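# Move the bike from its floor rack onto its kickstand

## Task

Remove the bike from the floor rack, which is loose and can slide, and leave it standing upright on its own kickstand. Done only if, at the end, nothing touches the bike: no wall, no furniture, no loose item and not the rack. The robot must have released it and backed away, so the bike is not held up by the robot. The robot must not topple or finish leaning, or the attempt fails.

## Robot and tools

ROBOT. A LinearBot: a base that can drive in any direction, with a column about 1.75 m high. A carriage slides on the column (lift_m, 0 to 1 m) and carries two identical six-joint arms, left and right, each with a two-finger gripper. The arm bases sit about 0.57 m + lift_m above the floor, and carriage parts hang roughly 0.15 m below them. A hand can reach 0.78 m from its shoulder, but only about 0.38 m below its arm base. A hand is about 0.16 m long and 0.1 m wide, or 0.14 m with the fingers open. Parked arm joints 1 to 6 are 0, 0.05, 0.05, 1.45, 0, 0. With both arms parked the robot is about 0.95 m wide and 0.7 m long. The wheel motors are weak (2 N m), so a light push already gives contact_stop.

CAMERAS. carriage_camera is fixed on the carriage, faces forward and tilts about 20 degrees down. left_wrist_camera and right_wrist_camera look out past each hand's fingertips. Images are 896x504 pixels. Calibration (K, distortion D, T_world_to_cam) is in the base frame and can be slightly off.

FRAMES. Base frame: origin on the floor below the base centre, x forward, y left, z up. left_hand and right_hand are the midpoint between that hand's finger pads, in the base frame. quat_wxyz rotates base axes into hand axes. The hand's z runs along the fingers and its y is the opening direction. An upright hand with joints 1, 5, 6 at 0 reads (1, 0, 0, 0). Odometry is the base frame at scene start. It counts wheel turns, so slip reads as travel. Heading is positive to the left, from -3.142 to 3.142.

execute_actions(actions, cameras). actions is a list holding one action or none. An empty list only reports state and images. An action may contain "base", "joints" or both, and their motions start together.
- base: one relative move, taken from where the base last measured itself. Give exactly one of translate_m (metres, -2 to 2, forward positive), strafe_m (metres, -2 to 2, left positive) or rotate_rad (radians, -6.3 to 6.3, counter-clockwise positive).
- joints: a single object keyed by joint name, each value an absolute target. lift_m 0 to 1 m. For each arm (left_ and right_ prefixes): joint1_rad -2.617 to 3.054 (turns the arm about vertical, 0 forward, positive left). joint2_rad 0 to 3.141 (shoulder: 0 upper arm back and level, 1.57 vertical, 3.14 forward and level). joint3_rad 0 to 3.141 (elbow, 0 folded, 3.14 straight). joint4_rad -1.57 to 1.57 (wrist pitch, positive lifts the fingertips). joint5_rad -1.57 to 1.57 (wrist yaw, positive swings the fingertips right, opposite to joint 1). joint6_rad -2.094 to 2.094 (roll about the fingers, positive clockwise seen from the forearm). gripper_m 0 to 0.093 m (gap between the pads).
- cameras: a list of camera names, or "all". Omitted or null means all; [] means none.
A joint you leave out may keep pushing toward an earlier target. An unknown key or out-of-range value rejects the call and nothing moves. Actions last at most 15 s. Arms move at up to 1.8 rad/s (joints 1-3) and 2.7 rad/s (joints 4-6).

wait(seconds): 0 to 10; nothing new is commanded, and it returns state and images. zoom_image(camera, region): region [x0, y0, x1, y1] in pixels of that camera's latest full image, at most 504 by 504. read_manual(section): only "licences", URDF notices. finished_scene(scene): ends the current scene, given its number, and cannot be undone; it reports success.

RESULTS. base_status and joint_status give how each motion ended. done: target reached; for the base it only means the wheels turned as commanded. off_target: came to rest short, may still push; a gripper holding something usually shows this. contact_stop or time_out: the target is dropped and the joint or base holds where it is. "joint command not followed" (with a cause) means a self-collision check blocked an arm's targets; those joints say not_followed and may be retried later. limit_stop_at_motor_heat: stopped for heat; resend the target. on_its_own lists motions not commanded this call; "held at" is the held target, not the position. motor_effort is percent of maximum, with the peak of the last action in brackets. Readings carry a fixed error plus noise. drive_wheels staying high at rest means the base still presses on something. A falling lift effort while lowering means a hand is resting on something. Joint torques and Motor temperatures come per arm, in joint order. The pictures line lists image order. If one call reports a stop, later motion calls in that same reply are skipped.

CAUTIONS. After a drive is stopped by an obstacle, back up about 0.2 m the way you came (or turn back), again if still pressed, then retry. Contact stops come late; the base may roll on about 0.3 m after an arm touches something, and arms have no contact stop at all. A driving base can slip under a table edge and strike the column; reversing into one can tip the robot. The robot can topple and cannot recover. High carriage, outstretched arms, loads, pulling and sudden stops make it less stable; about 1.5 kg per hand on two forward arms can tip it. Only the images show a lean. Hand readings drift at long reach, and a level hand sags 10-17 cm under 1 kg. Grippers squeeze about 45-60 N per pad. Never let the arms strike or press each other; to unblock, move the withheld arm clear first, then the other in a later action. Outstretched arms heat quickly: MOTOR HOT from 75 °C, a 10 s arm stop at 90 °C, and at 100 °C the arm goes limp and drops. The rack slides, so avoid shoving it against the bike. Avoid drops, slams and hard pushes. Shorter total motion is better.

Each tool is called after ">>>" as name([rows], argument=value, ...), one row to a line, values as JSON.

## Session

>>> execute_actions(actions=[])

Scene clock: 0.00 s.
Joint torques (N m, as the arm reports them, + toward a larger angle): no reading
Motor temperatures (°C, as the motors report them): left_arm=[27 27 24 27 28 23] | right_arm=[26 27 27 26 26 27]
base_odometry: x=+0.000 y=+0.000 heading=+0.000 (m, m, rad; odometry frame)
base_status: not commanded
joint_positions: lift_m=+0.297 left_joint1_rad=-0.004 left_joint2_rad=+0.031 left_joint3_rad=+0.035 left_joint4_rad=+1.418 left_joint5_rad=-0.019 left_joint6_rad=+0.029 left_gripper_m=+0.094 right_joint1_rad=+0.017 right_joint2_rad=+0.044 right_joint3_rad=+0.059 right_joint4_rad=+1.479 right_joint5_rad=-0.023 right_joint6_rad=+0.011 right_gripper_m=+0.095
joint_status: not commanded
motor_effort: lift_m=+33 drive_wheels=+2 (%)
left_hand: x=+0.3050 y=+0.3188 z=+1.3042 quat_wxyz=(+0.997, -0.008, +0.075, +0.013) (m; base frame)
right_hand: x=+0.2868 y=-0.3114 z=+1.3124 quat_wxyz=(+0.999, -0.012, +0.039, +0.014) (m; base frame)
pictures: carriage_camera, left_wrist_camera, right_wrist_camera
Images, in order (width x height): carriage_camera 896x504, left_wrist_camera 896x504, right_wrist_camera 896x504.

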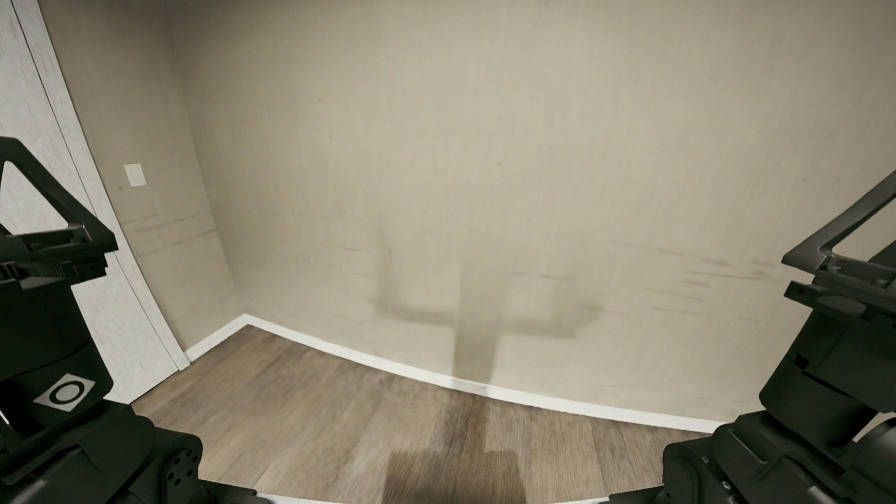

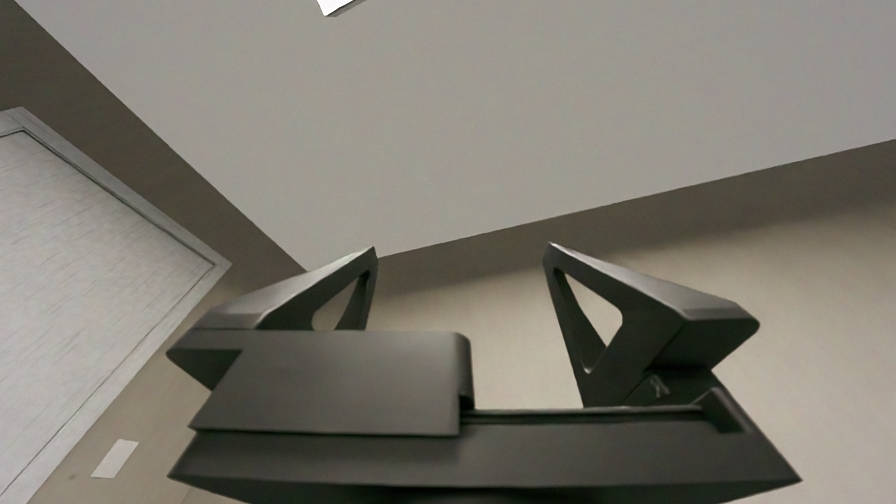

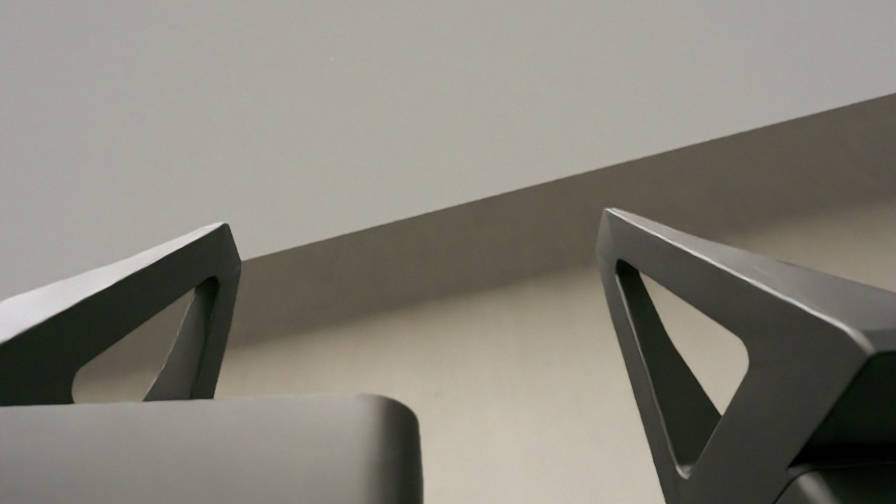

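>>> execute_actions([
  {"base":{"rotate_rad":-2.2}},
], cameras=["carriage_camera"])

>>> execute_actions([
  {"base":{"rotate_rad":-2.0}},
], cameras=["carriage_camera"])

Scene clock: 12.80 s.
Joint torques (N m, as the arm reports them, + toward a larger angle): left_arm=[ 0.38  3.8   7.42 -0.08  0.1  -0.09] | right_arm=[ 0.22  4.78  6.36 -0.19 -0.02  0.01]
Motor temperatures (°C, as the motors report them): left_arm=[27 27 26 27 28 23] | right_arm=[26 28 28 26 26 27]
base_odometry: x=+0.000 y=+0.000 heading=-2.199 (m, m, rad; odometry frame)
base_status: done
joint_positions: lift_m=+0.297 left_joint1_rad=-0.004 left_joint2_rad=+0.031 left_joint3_rad=+0.035 left_joint4_rad=+1.415 left_joint5_rad=-0.019 left_joint6_rad=+0.029 left_gripper_m=+0.094 right_joint1_rad=+0.017 right_joint2_rad=+0.044 right_joint3_rad=+0.059 right_joint4_rad=+1.477 right_joint5_rad=-0.023 right_joint6_rad=+0.011 right_gripper_m=+0.095
joint_status: not commanded
motor_effort: lift_m=+33(33) drive_wheels=+19(53) (%)
left_hand: x=+0.3057 y=+0.3188 z=+1.3041 quat_wxyz=(+0.997, -0.008, +0.076, +0.013) (m; base frame)
right_hand: x=+0.2873 y=-0.3114 z=+1.3124 quat_wxyz=(+0.999, -0.012, +0.040, +0.014) (m; base frame)
pictures: carriage_camera
Images, in order (width x height): carriage_camera 896x504.

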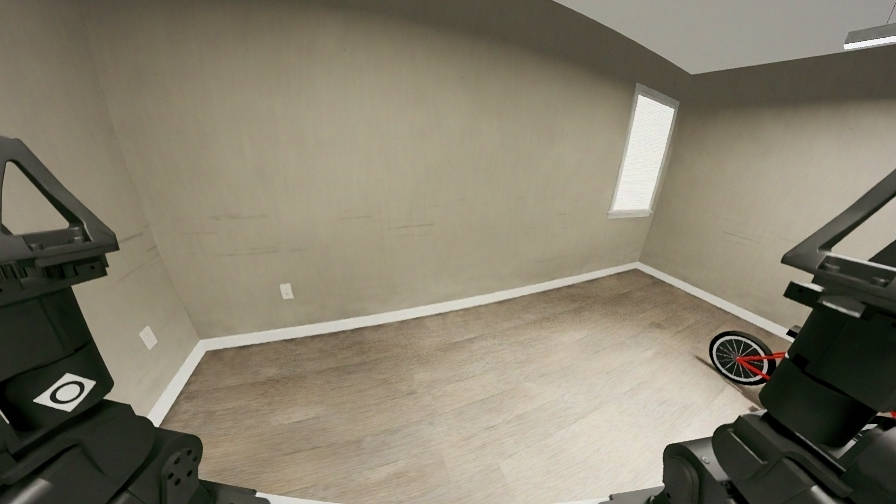

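Scene clock: 16.27 s.
Joint torques (N m, as the arm reports them, + toward a larger angle): left_arm=[ 0.41  3.75  7.42 -0.09  0.1  -0.09] | right_arm=[ 0.23  4.89  6.46 -0.23 -0.02  0.01]
Motor temperatures (°C, as the motors report them): left_arm=[27 27 26 27 28 23] | right_arm=[26 28 28 26 26 27]
base_odometry: x=+0.000 y=+0.000 heading=+2.086 (m, m, rad; odometry frame)
base_status: done
joint_positions: lift_m=+0.297 left_joint1_rad=-0.004 left_joint2_rad=+0.031 left_joint3_rad=+0.035 left_joint4_rad=+1.415 left_joint5_rad=-0.019 left_joint6_rad=+0.029 left_gripper_m=+0.094 right_joint1_rad=+0.017 right_joint2_rad=+0.044 right_joint3_rad=+0.059 right_joint4_rad=+1.477 right_joint5_rad=-0.023 right_joint6_rad=+0.011 right_gripper_m=+0.095
joint_status: not commanded
motor_effort: lift_m=+33(33) drive_wheels=+18(54) (%)
left_hand: x=+0.3058 y=+0.3188 z=+1.3041 quat_wxyz=(+0.997, -0.008, +0.076, +0.013) (m; base frame)
right_hand: x=+0.2873 y=-0.3114 z=+1.3124 quat_wxyz=(+0.999, -0.012, +0.040, +0.014) (m; base frame)
pictures: carriage_camera
Images, in order (width x height): carriage_camera 896x504.

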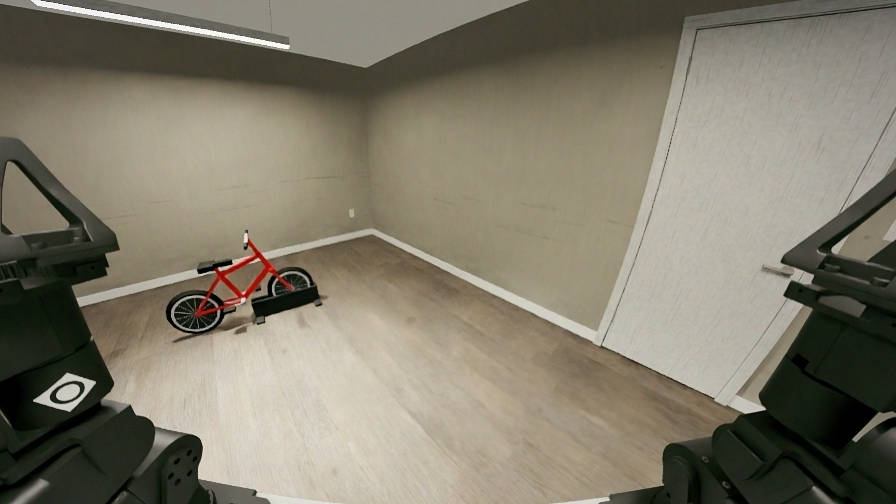

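>>> execute_actions([
  {"base":{"rotate_rad":0.75},"joints":{"lift_m":0.1}},
], cameras=["carriage_camera"])

>>> execute_actions([
  {"base":{"translate_m":0.8}},
], cameras=["carriage_camera"])

>>> zoom_image(camera="carriage_camera", region=[250, 200, 700, 450])

Scene clock: 24.93 s.
Joint torques (N m, as the arm reports them, + toward a larger angle): left_arm=[ 0.4   3.77  7.46 -0.08  0.1  -0.09] | right_arm=[ 0.22  4.83  6.3  -0.24 -0.02  0.01]
Motor temperatures (°C, as the motors report them): left_arm=[27 28 27 27 28 23] | right_arm=[26 28 29 26 26 27]
base_odometry: x=+0.000 y=+0.000 heading=+2.834 (m, m, rad; odometry frame)
base_status: done
joint_positions: lift_m=+0.100 left_joint1_rad=-0.004 left_joint2_rad=+0.031 left_joint3_rad=+0.035 left_joint4_rad=+1.415 left_joint5_rad=-0.019 left_joint6_rad=+0.029 left_gripper_m=+0.094 right_joint1_rad=+0.017 right_joint2_rad=+0.044 right_joint3_rad=+0.059 right_joint4_rad=+1.477 right_joint5_rad=-0.023 right_joint6_rad=+0.011 right_gripper_m=+0.095
joint_status: all done
motor_effort: lift_m=+29(30) drive_wheels=+27(44) (%)
left_hand: x=+0.3057 y=+0.3188 z=+1.1073 quat_wxyz=(+0.997, -0.008, +0.076, +0.013) (m; base frame)
right_hand: x=+0.2873 y=-0.3114 z=+1.1155 quat_wxyz=(+0.999, -0.012, +0.040, +0.014) (m; base frame)
pictures: carriage_camera
camera_calibration (this result's frames):
carriage_camera: T_world_to_cam=[[-0.0183693, -0.9987, 0.0475582, -0.0545049], [-0.379111, -0.0370569, -0.924609, 1.09124], [0.925169, -0.0350143, -0.377937, 0.234538], [0, 0, 0, 1]] pos_world=[0.195712, -0.00578386, 1.1002]
Images, in order (width x height): carriage_camera 896x504.

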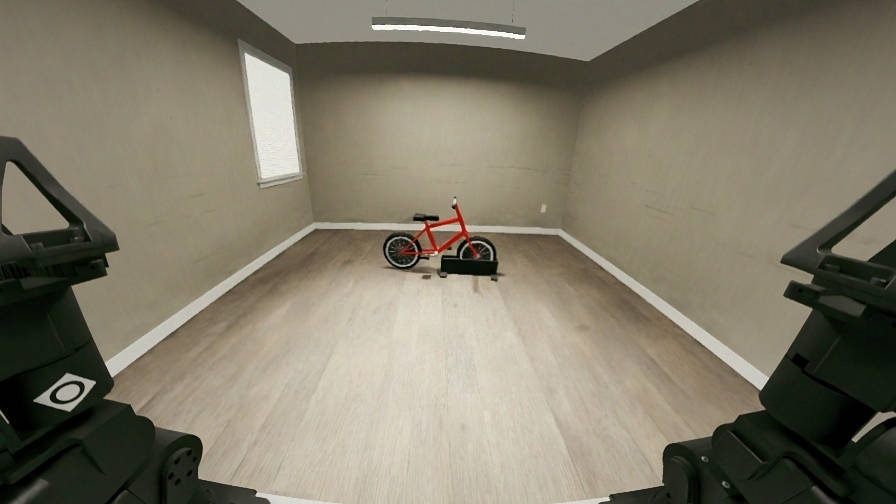

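Scene clock: 28.80 s.
Joint torques (N m, as the arm reports them, + toward a larger angle): left_arm=[ 0.41  3.8   7.4  -0.11  0.1  -0.09] | right_arm=[ 0.19  4.81  6.43 -0.24 -0.02  0.01]
Motor temperatures (°C, as the motors report them): left_arm=[27 28 27 27 28 23] | right_arm=[26 28 29 26 26 27]
base_odometry: x=-0.763 y=+0.241 heading=+2.834 (m, m, rad; odometry frame)
base_status: done
joint_positions: lift_m=+0.100 left_joint1_rad=-0.004 left_joint2_rad=+0.031 left_joint3_rad=+0.035 left_joint4_rad=+1.416 left_joint5_rad=-0.019 left_joint6_rad=+0.029 left_gripper_m=+0.094 right_joint1_rad=+0.017 right_joint2_rad=+0.044 right_joint3_rad=+0.059 right_joint4_rad=+1.479 right_joint5_rad=-0.023 right_joint6_rad=+0.011 right_gripper_m=+0.095
joint_status: not commanded
motor_effort: lift_m=+30(30) drive_wheels=-12(56) (%)
left_hand: x=+0.3054 y=+0.3188 z=+1.1073 quat_wxyz=(+0.997, -0.008, +0.076, +0.013) (m; base frame)
right_hand: x=+0.2868 y=-0.3114 z=+1.1155 quat_wxyz=(+0.999, -0.012, +0.039, +0.014) (m; base frame)
pictures: carriage_camera
camera_calibration (this result's frames):
carriage_camera: T_world_to_cam=[[-0.0183693, -0.9987, 0.0475582, -0.0545049], [-0.379111, -0.0370569, -0.924609, 1.09124], [0.925169, -0.0350143, -0.377937, 0.234538], [0, 0, 0, 1]] pos_world=[0.195712, -0.00578386, 1.1002]
Images, in order (width x height): carriage_camera 896x504.

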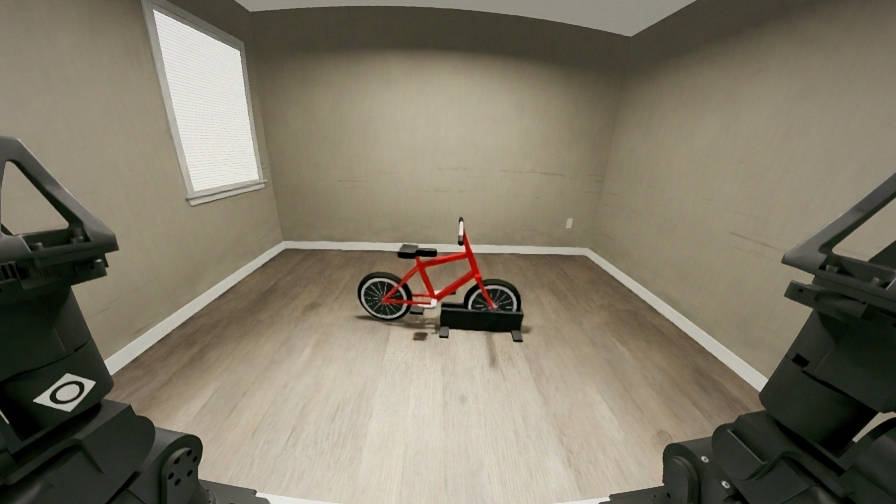

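Region (250, 200, 700, 450) of carriage_camera's 896x504 image, scaled by 1.120, with more detail than that image has.

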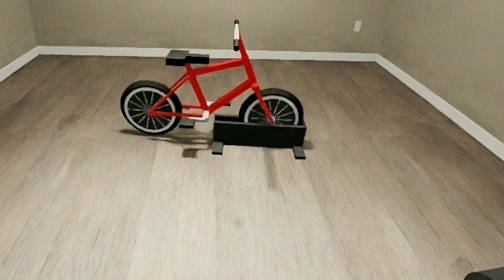

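>>> execute_actions([
  {"base":{"translate_m":0.7},"joints":{"lift_m":0.0}},
], cameras=["carriage_camera"])

>>> zoom_image(camera="carriage_camera", region=[230, 220, 730, 500])

Scene clock: 41.60 s.
Joint torques (N m, as the arm reports them, + toward a larger angle): left_arm=[ 0.41  3.82  7.43 -0.13  0.1  -0.09] | right_arm=[ 0.22  4.82  6.46 -0.27 -0.02  0.01]
Motor temperatures (°C, as the motors report them): left_arm=[27 28 28 27 28 23] | right_arm=[26 29 30 26 26 27]
base_odometry: x=-1.430 y=+0.452 heading=+2.835 (m, m, rad; odometry frame)
base_status: done
joint_positions: lift_m=+0.000 left_joint1_rad=-0.004 left_joint2_rad=+0.031 left_joint3_rad=+0.035 left_joint4_rad=+1.418 left_joint5_rad=-0.019 left_joint6_rad=+0.029 left_gripper_m=+0.094 right_joint1_rad=+0.017 right_joint2_rad=+0.044 right_joint3_rad=+0.059 right_joint4_rad=+1.479 right_joint5_rad=-0.023 right_joint6_rad=+0.011 right_gripper_m=+0.095
joint_status: all done
motor_effort: lift_m=+31(31) drive_wheels=-12(53) (%)
left_hand: x=+0.3050 y=+0.3188 z=+1.0074 quat_wxyz=(+0.997, -0.008, +0.075, +0.013) (m; base frame)
right_hand: x=+0.2868 y=-0.3114 z=+1.0155 quat_wxyz=(+0.999, -0.012, +0.039, +0.014) (m; base frame)
pictures: carriage_camera
camera_calibration (this result's frames):
carriage_camera: T_world_to_cam=[[-0.0183693, -0.9987, 0.0475582, -0.0497484], [-0.379111, -0.0370569, -0.924609, 0.998766], [0.925169, -0.0350143, -0.377937, 0.196739], [0, 0, 0, 1]] pos_world=[0.195712, -0.00578386, 1.00019]
Images, in order (width x height): carriage_camera 896x504.

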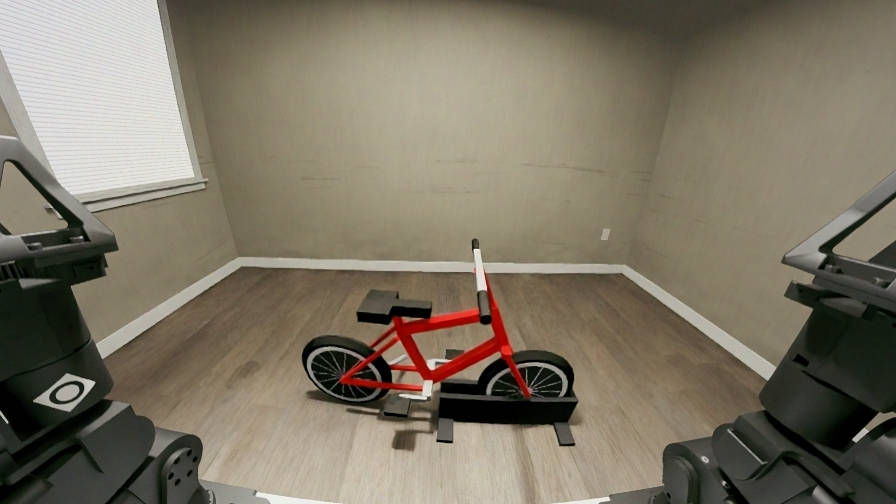

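Region (230, 220, 730, 500) of carriage_camera's 896x504 image, scaled by 1.008, with more detail than that image has; it fills the top 282 rows of this view, and the rest is white.

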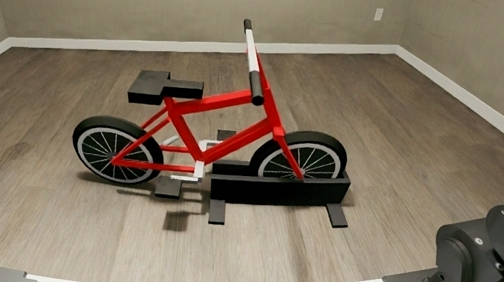

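>>> execute_actions([
  {"joints":{"right_joint4_rad":-0.7,"left_joint4_rad":-0.7,"right_joint1_rad":0.4,"left_joint1_rad":-0.3}},
])

Scene clock: 53.57 s.
Joint torques (N m, as the arm reports them, + toward a larger angle): left_arm=[ 0.41  1.27  9.61  2.06  0.08 -0.1 ] | right_arm=[ 0.21  2.37  9.08  2.78 -0.02  0.01]
Motor temperatures (°C, as the motors report them): left_arm=[27 28 28 27 28 23] | right_arm=[26 29 30 27 26 27]
base_odometry: x=-1.430 y=+0.452 heading=+2.835 (m, m, rad; odometry frame)
base_status: not commanded
joint_positions: lift_m=+0.000 left_joint1_rad=-0.294 left_joint2_rad=+0.032 left_joint3_rad=+0.035 left_joint4_rad=-0.326 left_joint5_rad=-0.019 left_joint6_rad=+0.029 left_gripper_m=+0.094 right_joint1_rad=+0.395 right_joint2_rad=+0.044 right_joint3_rad=+0.054 right_joint4_rad=-0.376 right_joint5_rad=-0.024 right_joint6_rad=+0.011 right_gripper_m=+0.095
joint_status: left_joint1_rad not_followed (moved -0.290 of -0.296); left_joint4_rad not_followed (moved -1.744 of -2.118); right_joint1_rad not_followed (moved +0.378 of +0.383); right_joint4_rad not_followed (moved -1.855 of -2.179)
motor_effort: lift_m=+31(30) drive_wheels=-11(11) (%)
left_hand: x=+0.4925 y=+0.2510 z=+0.6860 quat_wxyz=(+0.580, +0.125, +0.802, -0.070) (m; base frame)
right_hand: x=+0.4784 y=-0.2234 z=+0.6812 quat_wxyz=(+0.553, -0.164, +0.808, +0.124) (m; base frame)
pictures: carriage_camera, left_wrist_camera, right_wrist_camera
joint command not followed: on one or more control steps a check withheld the commanded joint targets of the left arm, and it was not sent them on those steps. On the call's last step the targets were still withheld.
cause: the commanded joint targets would bring two parts of the arm too close to each other (its upper arm (the part past joint 2) and its wrist (the part past joint 5), with the joints from left_joint3_rad to left_joint5_rad between them); next, command targets that bring no two parts of the arm closer together.
joint command not followed: on one or more control steps a check withheld the commanded joint targets of the right arm, and it was not sent them on those steps. On the call's last step the targets were still withheld.
cause: the commanded joint targets would bring two parts of the arm too close to each other (its upper arm (the part past joint 2) and its wrist (the part past joint 5), with the joints from right_joint3_rad to right_joint5_rad between them); next, command targets that bring no two parts of the arm closer together.
camera_calibration (this result's frames):
carriage_camera: T_world_to_cam=[[-0.0183693, -0.9987, 0.0475582, -0.0497457], [-0.379111, -0.0370569, -0.924609, 0.998714], [0.925169, -0.0350143, -0.377937, 0.196718], [0, 0, 0, 1]] pos_world=[0.195712, -0.00578386, 1.00013]
left_wrist_camera: T_world_to_cam=[[-0.269546, -0.961995, -0.0436986, 0.408145], [-0.781399, 0.245014, -0.57392, 0.725472], [0.562815, -0.120552, -0.817744, 0.442467], [0, 0, 0, 1]] pos_world=[0.427869, 0.268223, 0.796023]
right_wrist_camera: T_world_to_cam=[[0.348715, -0.937074, -0.0170206, -0.371458], [-0.803584, -0.289594, -0.519989, 0.676383], [0.482339, 0.195005, -0.854003, 0.518916], [0, 0, 0, 1]] pos_world=[0.42277, -0.253399, 0.788545]
Images, in order (width x height): carriage_camera 896x504, left_wrist_camera 896x504, right_wrist_camera 896x504.

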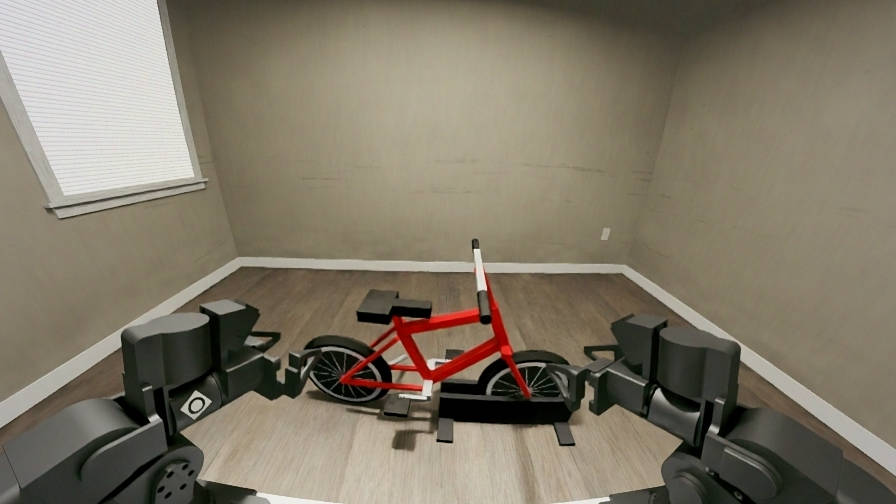

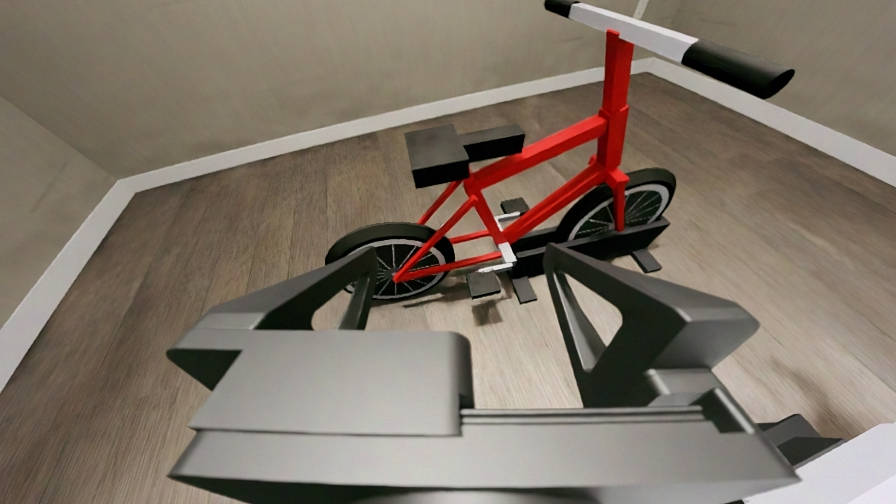

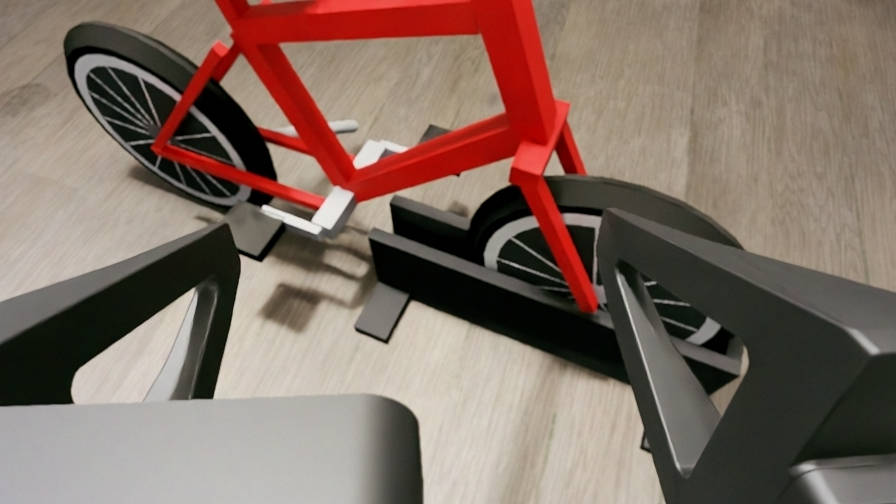

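>>> execute_actions([
  {"base":{"strafe_m":1.2},"joints":{"right_joint4_rad":1.45,"left_joint4_rad":1.45,"right_joint1_rad":0,"left_joint1_rad":0}},
], cameras=[])

>>> execute_actions([
  {"base":{"translate_m":1.55}},
], cameras=["carriage_camera"])

>>> execute_actions([
  {"base":{"rotate_rad":-3.1416}},
], cameras=["carriage_camera"])

Scene clock: 86.03 s.
Joint torques (N m, as the arm reports them, + toward a larger angle): left_arm=[ 1.13  3.78  7.33 -0.22  0.06 -0.09] | right_arm=[-0.47  4.86  6.91 -0.2   0.    0.01]
Motor temperatures (°C, as the motors report them): left_arm=[27 28 31 33 28 23] | right_arm=[26 28 34 32 26 27]
base_odometry: x=-1.792 y=-0.692 heading=+2.835 (m, m, rad; odometry frame)
base_status: done
joint_positions: lift_m=+0.000 left_joint1_rad=-0.010 left_joint2_rad=+0.032 left_joint3_rad=+0.035 left_joint4_rad=+1.453 left_joint5_rad=-0.016 left_joint6_rad=+0.029 left_gripper_m=+0.094 right_joint1_rad=+0.007 right_joint2_rad=+0.044 right_joint3_rad=+0.054 right_joint4_rad=+1.453 right_joint5_rad=-0.025 right_joint6_rad=+0.011 right_gripper_m=+0.095
joint_status: all done
motor_effort: lift_m=+31(30) drive_wheels=-5(46) (%)
left_hand: x=+0.2968 y=+0.3182 z=+1.0084 quat_wxyz=(+0.998, -0.007, +0.058, +0.010) (m; base frame)
right_hand: x=+0.2946 y=-0.3113 z=+1.0136 quat_wxyz=(+0.998, -0.012, +0.054, +0.009) (m; base frame)
pictures: none
joint command not followed: on one or more control steps a check withheld the commanded joint targets of the left arm, and it was not sent them on those steps.
cause: the commanded joint targets would bring two parts of the arm too close to each other (its upper arm (the part past joint 2) and its wrist (the part past joint 5), with the joints from left_joint3_rad to left_joint5_rad between them); next, command targets that bring no two parts of the arm closer together.
joint command not followed: on one or more control steps a check withheld the commanded joint targets of the right arm, and it was not sent them on those steps.
cause: the commanded joint targets would bring two parts of the arm too close to each other (its upper arm (the part past joint 2) and its wrist (the part past joint 5), with the joints from right_joint3_rad to right_joint5_rad between them); next, command targets that bring no two parts of the arm closer together.
No camera images: the call's "cameras" was empty. Leave "cameras" out to get every camera's image.

Scene clock: 91.43 s.
Joint torques (N m, as the arm reports them, + toward a larger angle): left_arm=[ 1.15  3.79  7.34 -0.2   0.07 -0.09] | right_arm=[-0.47  4.75  6.95 -0.18  0.    0.01]
Motor temperatures (°C, as the motors report them): left_arm=[27 28 31 32 28 23] | right_arm=[26 28 34 31 26 27]
base_odometry: x=-3.271 y=-0.226 heading=+2.836 (m, m, rad; odometry frame)
base_status: done
joint_positions: lift_m=+0.000 left_joint1_rad=-0.010 left_joint2_rad=+0.032 left_joint3_rad=+0.035 left_joint4_rad=+1.452 left_joint5_rad=-0.016 left_joint6_rad=+0.029 left_gripper_m=+0.094 right_joint1_rad=+0.007 right_joint2_rad=+0.044 right_joint3_rad=+0.054 right_joint4_rad=+1.453 right_joint5_rad=-0.025 right_joint6_rad=+0.011 right_gripper_m=+0.095
joint_status: not commanded
motor_effort: lift_m=+32(30) drive_wheels=-10(50) (%)
left_hand: x=+0.2969 y=+0.3182 z=+1.0084 quat_wxyz=(+0.998, -0.007, +0.058, +0.010) (m; base frame)
right_hand: x=+0.2946 y=-0.3113 z=+1.0136 quat_wxyz=(+0.998, -0.012, +0.054, +0.009) (m; base frame)
pictures: carriage_camera
camera_calibration (this result's frames):
carriage_camera: T_world_to_cam=[[-0.0183693, -0.9987, 0.0475582, -0.0497457], [-0.379111, -0.0370569, -0.924609, 0.998714], [0.925169, -0.0350143, -0.377937, 0.196718], [0, 0, 0, 1]] pos_world=[0.195712, -0.00578386, 1.00013]
Images, in order (width x height): carriage_camera 896x504.

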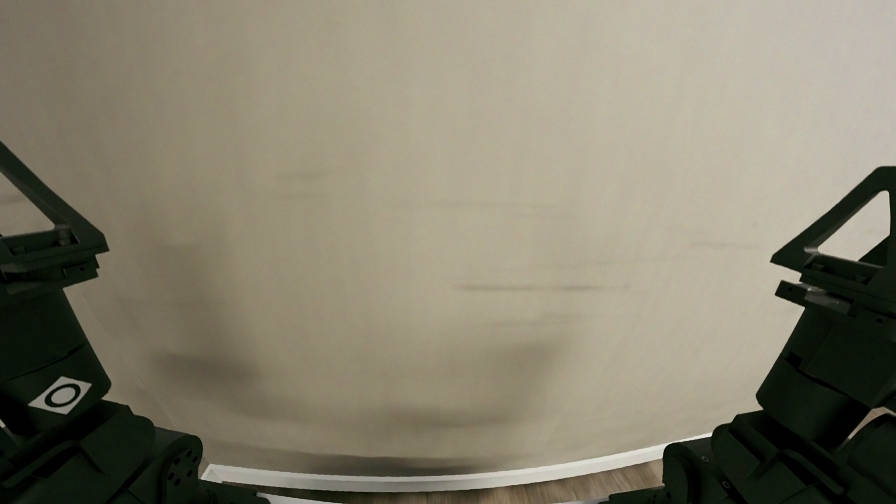

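Scene clock: 95.70 s.
Joint torques (N m, as the arm reports them, + toward a larger angle): left_arm=[ 1.12  3.76  7.28 -0.12  0.07 -0.09] | right_arm=[-0.45  4.69  6.88 -0.11 -0.02  0.01]
Motor temperatures (°C, as the motors report them): left_arm=[27 28 31 31 28 23] | right_arm=[26 28 34 30 26 27]
base_odometry: x=-3.271 y=-0.226 heading=-0.304 (m, m, rad; odometry frame)
base_status: done
joint_positions: lift_m=+0.000 left_joint1_rad=-0.010 left_joint2_rad=+0.032 left_joint3_rad=+0.035 left_joint4_rad=+1.446 left_joint5_rad=-0.016 left_joint6_rad=+0.029 left_gripper_m=+0.094 right_joint1_rad=+0.007 right_joint2_rad=+0.044 right_joint3_rad=+0.054 right_joint4_rad=+1.445 right_joint5_rad=-0.024 right_joint6_rad=+0.011 right_gripper_m=+0.095
joint_status: not commanded
motor_effort: lift_m=+30(31) drive_wheels=+18(54) (%)
left_hand: x=+0.2984 y=+0.3182 z=+1.0082 quat_wxyz=(+0.998, -0.007, +0.061, +0.010) (m; base frame)
right_hand: x=+0.2966 y=-0.3115 z=+1.0134 quat_wxyz=(+0.998, -0.012, +0.058, +0.009) (m; base frame)
pictures: carriage_camera
camera_calibration (this result's frames):
carriage_camera: T_world_to_cam=[[-0.0183693, -0.9987, 0.0475582, -0.0497457], [-0.379111, -0.0370569, -0.924609, 0.998714], [0.925169, -0.0350143, -0.377937, 0.196718], [0, 0, 0, 1]] pos_world=[0.195712, -0.00578386, 1.00013]
Images, in order (width x height): carriage_camera 896x504.

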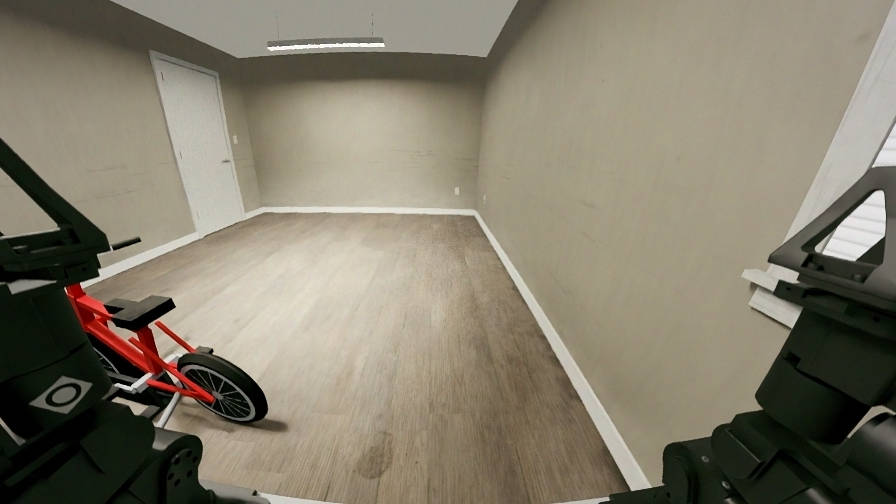

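>>> execute_actions([
  {"base":{"strafe_m":0.7}},
], cameras=["carriage_camera"])

>>> zoom_image(camera="carriage_camera", region=[150, 220, 650, 504])

Scene clock: 108.47 s.
Joint torques (N m, as the arm reports them, + toward a larger angle): left_arm=[ 1.12  3.81  7.33 -0.15  0.07 -0.09] | right_arm=[-0.41  4.75  6.98 -0.06 -0.02  0.01]
Motor temperatures (°C, as the motors report them): left_arm=[27 28 31 30 28 23] | right_arm=[26 29 33 29 26 27]
base_odometry: x=-3.060 y=+0.442 heading=-0.305 (m, m, rad; odometry frame)
base_status: done
joint_positions: lift_m=+0.000 left_joint1_rad=-0.010 left_joint2_rad=+0.032 left_joint3_rad=+0.035 left_joint4_rad=+1.447 left_joint5_rad=-0.016 left_joint6_rad=+0.029 left_gripper_m=+0.094 right_joint1_rad=+0.007 right_joint2_rad=+0.044 right_joint3_rad=+0.054 right_joint4_rad=+1.445 right_joint5_rad=-0.024 right_joint6_rad=+0.011 right_gripper_m=+0.095
joint_status: not commanded
motor_effort: lift_m=+31(31) drive_wheels=-10(49) (%)
left_hand: x=+0.2983 y=+0.3182 z=+1.0083 quat_wxyz=(+0.998, -0.007, +0.061, +0.010) (m; base frame)
right_hand: x=+0.2966 y=-0.3115 z=+1.0134 quat_wxyz=(+0.998, -0.012, +0.058, +0.009) (m; base frame)
pictures: carriage_camera
camera_calibration (this result's frames):
carriage_camera: T_world_to_cam=[[-0.0183693, -0.9987, 0.0475582, -0.0497457], [-0.379111, -0.0370569, -0.924609, 0.998714], [0.925169, -0.0350143, -0.377937, 0.196718], [0, 0, 0, 1]] pos_world=[0.195712, -0.00578386, 1.00013]
Images, in order (width x height): carriage_camera 896x504.

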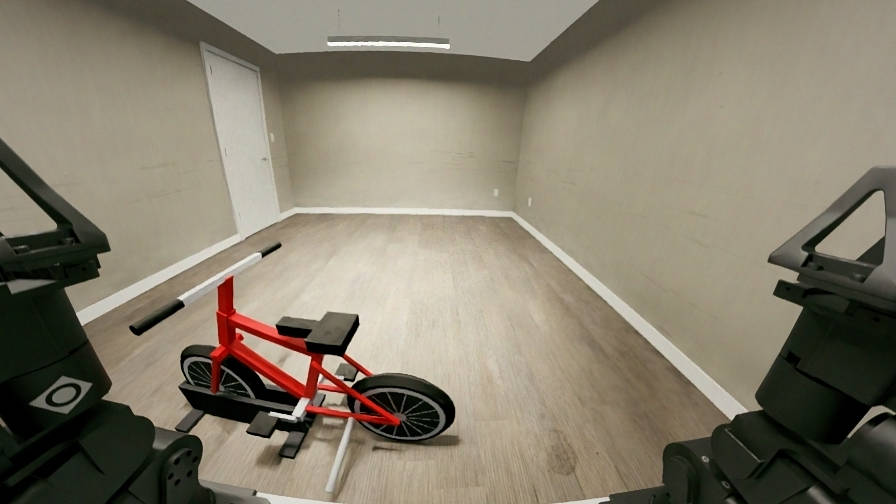

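Region (150, 220, 650, 504) of carriage_camera's 896x504 image, scaled by 1.008, with more detail than that image has; it fills the top 286 rows of this view, and the rest is white.

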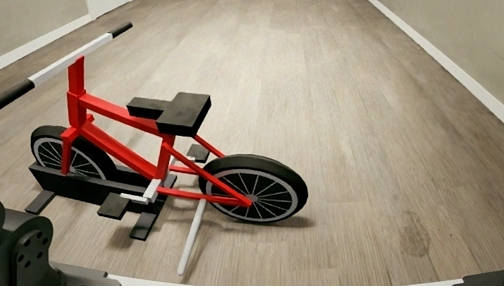

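>>> execute_actions([
  {"joints":{"left_joint2_rad":2.0,"left_joint3_rad":1.5,"left_joint4_rad":-1.0}},
])

Scene clock: 127.67 s.
Joint torques (N m, as the arm reports them, + toward a larger angle): left_arm=[  1.12 -12.36  10.59   0.43   0.05  -0.09] | right_arm=[-0.46  4.75  6.92 -0.08 -0.02  0.  ]
Motor temperatures (°C, as the motors report them): left_arm=[27 29 31 29 28 23] | right_arm=[26 29 34 28 26 27]
base_odometry: x=-3.060 y=+0.442 heading=-0.305 (m, m, rad; odometry frame)
base_status: not commanded
joint_positions: lift_m=+0.000 left_joint1_rad=-0.010 left_joint2_rad=+2.002 left_joint3_rad=+1.471 left_joint4_rad=-0.999 left_joint5_rad=-0.016 left_joint6_rad=+0.029 left_gripper_m=+0.094 right_joint1_rad=+0.007 right_joint2_rad=+0.044 right_joint3_rad=+0.054 right_joint4_rad=+1.445 right_joint5_rad=-0.024 right_joint6_rad=+0.011 right_gripper_m=+0.095
joint_status: all done
motor_effort: lift_m=+30(31) drive_wheels=-9(10) (%)
left_hand: x=+0.6496 y=+0.3146 z=+0.6170 quat_wxyz=(+0.020, +0.019, +1.000, +0.008) (m; base frame)
right_hand: x=+0.2966 y=-0.3115 z=+1.0134 quat_wxyz=(+0.998, -0.012, +0.058, +0.009) (m; base frame)
pictures: carriage_camera, left_wrist_camera, right_wrist_camera
camera_calibration (this result's frames):
carriage_camera: T_world_to_cam=[[-0.0183693, -0.9987, 0.0475582, -0.0497458], [-0.379111, -0.0370569, -0.924609, 0.998714], [0.925169, -0.0350143, -0.377937, 0.196718], [0, 0, 0, 1]] pos_world=[0.195712, -0.00578386, 1.00013]
left_wrist_camera: T_world_to_cam=[[-0.0437337, -0.998518, -0.0323989, 0.366505], [-0.828025, 0.0180831, 0.5604, 0.1949], [-0.558983, 0.0513355, -0.827588, 0.985963], [0, 0, 0, 1]] pos_world=[0.728547, 0.311823, 0.718624]
right_wrist_camera: T_world_to_cam=[[0.0327425, -0.998908, -0.0333305, -0.293952], [0.714589, 0.0467126, -0.697983, 0.512361], [0.698778, -0.000963942, 0.715338, -0.80817], [0, 0, 0, 1]] pos_world=[0.208228, -0.318344, 0.925937]
Images, in order (width x height): carriage_camera 896x504, left_wrist_camera 896x504, right_wrist_camera 896x504.

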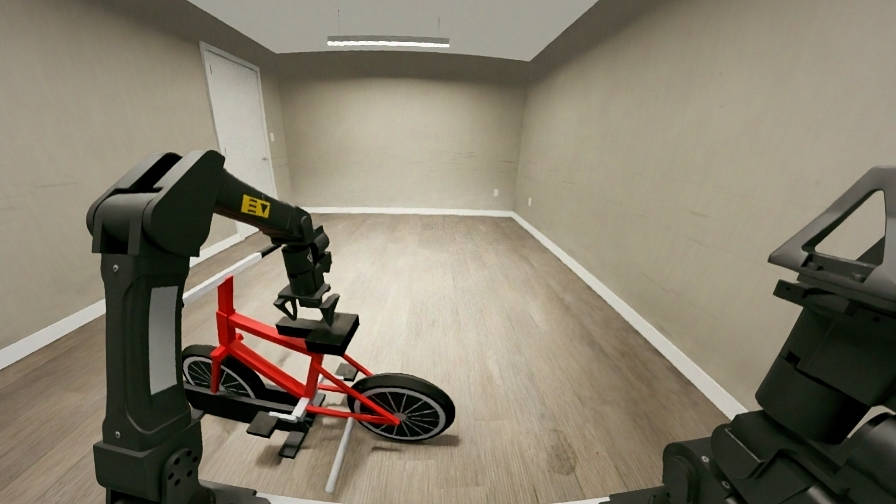

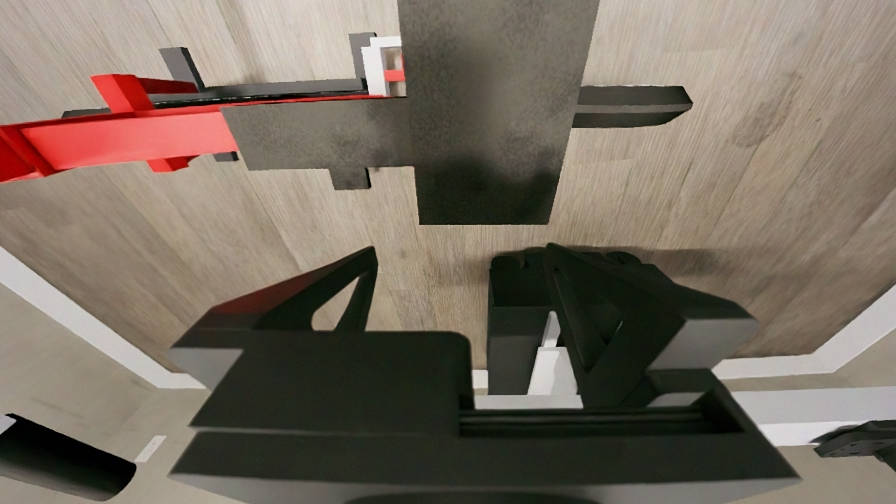

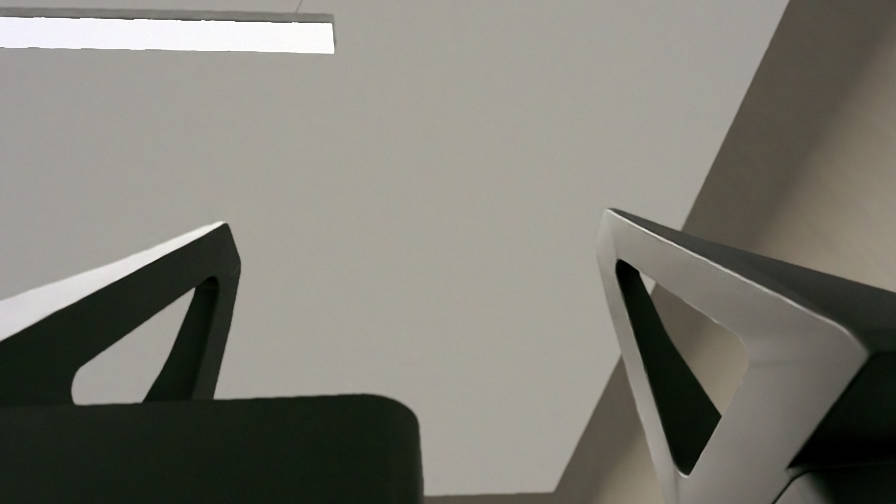

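>>> execute_actions([
  {"base":{"strafe_m":0.12},"joints":{"left_joint6_rad":1.57,"left_joint2_rad":2.1,"left_joint3_rad":1.65,"left_joint4_rad":-1.05}},
], cameras=["carriage_camera","left_wrist_camera"])

Scene clock: 140.70 s.
Joint torques (N m, as the arm reports them, + toward a larger angle): left_arm=[  0.58 -12.75   9.81   0.35   0.13  -0.02] | right_arm=[-0.55  4.79  6.98 -0.12 -0.01  0.01]
Motor temperatures (°C, as the motors report them): left_arm=[27 33 32 29 28 23] | right_arm=[26 29 34 28 26 27]
base_odometry: x=-3.024 y=+0.556 heading=-0.306 (m, m, rad; odometry frame)
base_status: done
joint_positions: lift_m=+0.000 left_joint1_rad=-0.003 left_joint2_rad=+2.095 left_joint3_rad=+1.630 left_joint4_rad=-1.047 left_joint5_rad=-0.016 left_joint6_rad=+1.563 left_gripper_m=+0.094 right_joint1_rad=+0.007 right_joint2_rad=+0.044 right_joint3_rad=+0.054 right_joint4_rad=+1.445 right_joint5_rad=-0.024 right_joint6_rad=+0.011 right_gripper_m=+0.095
joint_status: all done
motor_effort: lift_m=+30(31) drive_wheels=-10(54) (%)
left_hand: x=+0.6798 y=+0.3174 z=+0.6218 quat_wxyz=(+0.015, +0.705, +0.709, +0.026) (m; base frame)
right_hand: x=+0.2964 y=-0.3115 z=+1.0134 quat_wxyz=(+0.998, -0.012, +0.058, +0.009) (m; base frame)
pictures: carriage_camera, left_wrist_camera
camera_calibration (this result's frames):
carriage_camera: T_world_to_cam=[[-0.0183693, -0.9987, 0.0475582, -0.0497458], [-0.379111, -0.0370569, -0.924609, 0.998714], [0.925169, -0.0350143, -0.377937, 0.196718], [0, 0, 0, 1]] pos_world=[0.195712, -0.00578386, 1.00013]
left_wrist_camera: T_world_to_cam=[[-0.997349, 0.000769105, -0.072757, 0.726957], [-0.0434957, 0.795307, 0.604644, -0.590359], [0.0583292, 0.606206, -0.793166, 0.389524], [0, 0, 0, 1]] pos_world=[0.676631, 0.232826, 0.718805]
Images, in order (width x height): carriage_camera 896x504, left_wrist_camera 896x504.

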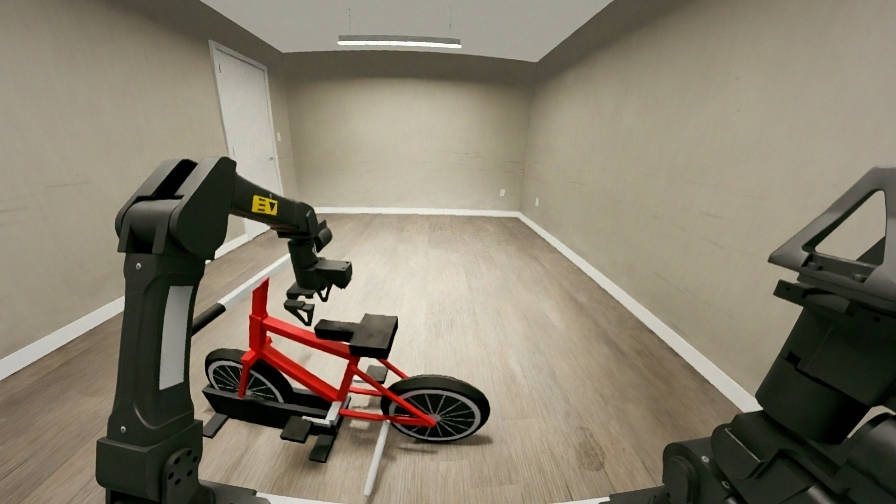

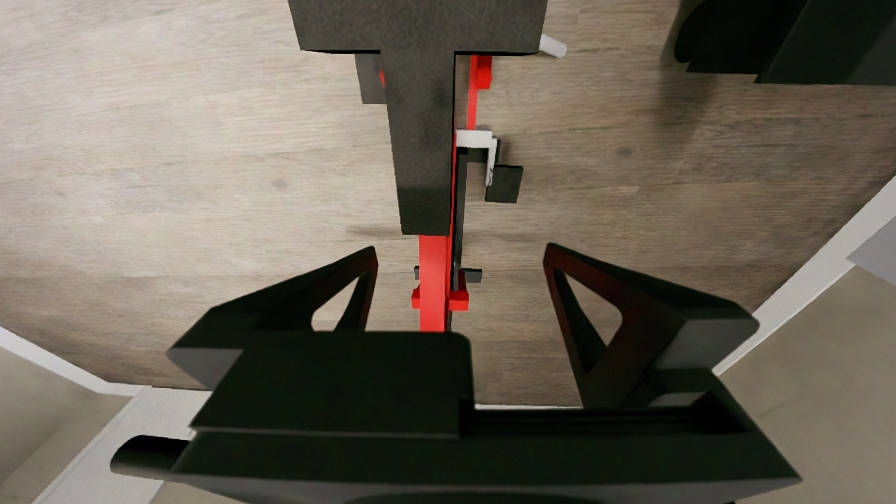

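>>> execute_actions([
  {"base":{"strafe_m":-0.09},"joints":{"left_joint2_rad":2.2,"left_joint3_rad":1.68,"left_joint4_rad":-1.0}},
], cameras=["carriage_camera","left_wrist_camera"])

Scene clock: 149.23 s.
Joint torques (N m, as the arm reports them, + toward a larger angle): left_arm=[  0.58 -14.23   8.83   0.32   0.14  -0.01] | right_arm=[-0.51  4.78  6.94 -0.07 -0.02  0.01]
Motor temperatures (°C, as the motors report them): left_arm=[27 35 33 29 28 23] | right_arm=[26 29 34 28 26 27]
base_odometry: x=-3.051 y=+0.470 heading=-0.305 (m, m, rad; odometry frame)
base_status: done
joint_positions: lift_m=+0.000 left_joint1_rad=-0.002 left_joint2_rad=+2.204 left_joint3_rad=+1.668 left_joint4_rad=-0.999 left_joint5_rad=-0.016 left_joint6_rad=+1.563 left_gripper_m=+0.094 right_joint1_rad=+0.007 right_joint2_rad=+0.044 right_joint3_rad=+0.054 right_joint4_rad=+1.445 right_joint5_rad=-0.024 right_joint6_rad=+0.011 right_gripper_m=+0.095
joint_status: all done
motor_effort: lift_m=+31(30) drive_wheels=+11(48) (%)
left_hand: x=+0.6939 y=+0.3177 z=+0.5889 quat_wxyz=(+0.007, +0.705, +0.709, +0.019) (m; base frame)
right_hand: x=+0.2964 y=-0.3115 z=+1.0134 quat_wxyz=(+0.998, -0.012, +0.058, +0.009) (m; base frame)
pictures: carriage_camera, left_wrist_camera
camera_calibration (this result's frames):
carriage_camera: T_world_to_cam=[[-0.0183693, -0.9987, 0.0475582, -0.0497458], [-0.379111, -0.0370569, -0.924609, 0.998714], [0.925169, -0.0350143, -0.377937, 0.196718], [0, 0, 0, 1]] pos_world=[0.195712, -0.00578386, 1.00013]
left_wrist_camera: T_world_to_cam=[[-0.998676, 0.000010636, -0.051436, 0.727287], [-0.0311763, 0.79525, 0.60548, -0.579106], [0.0409109, 0.606282, -0.794197, 0.375104], [0, 0, 0, 1]] pos_world=[0.692924, 0.233108, 0.685952]
Images, in order (width x height): carriage_camera 896x504, left_wrist_camera 896x504.

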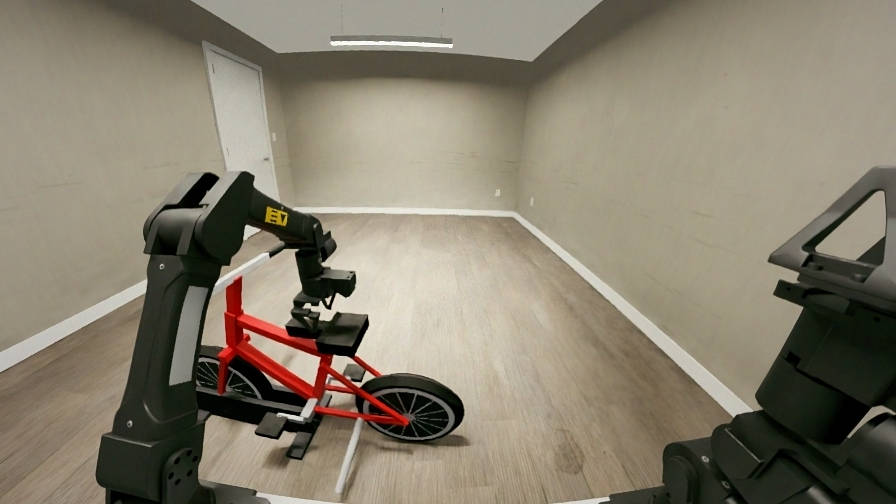

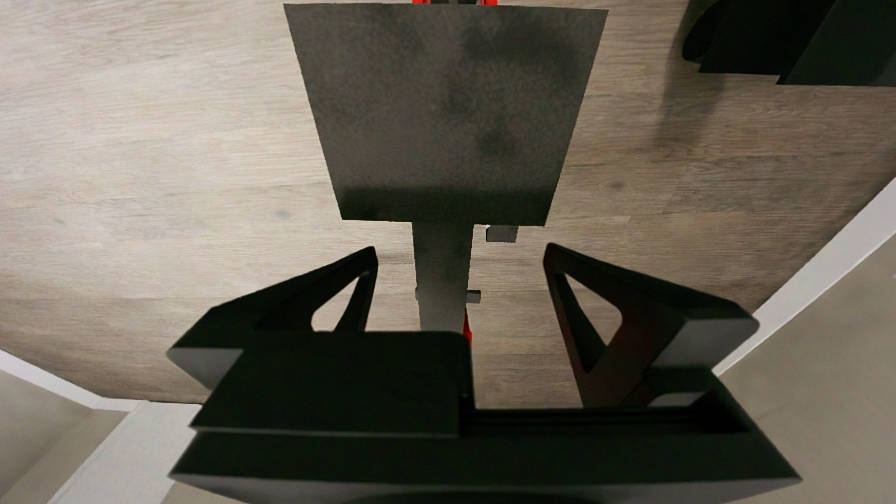

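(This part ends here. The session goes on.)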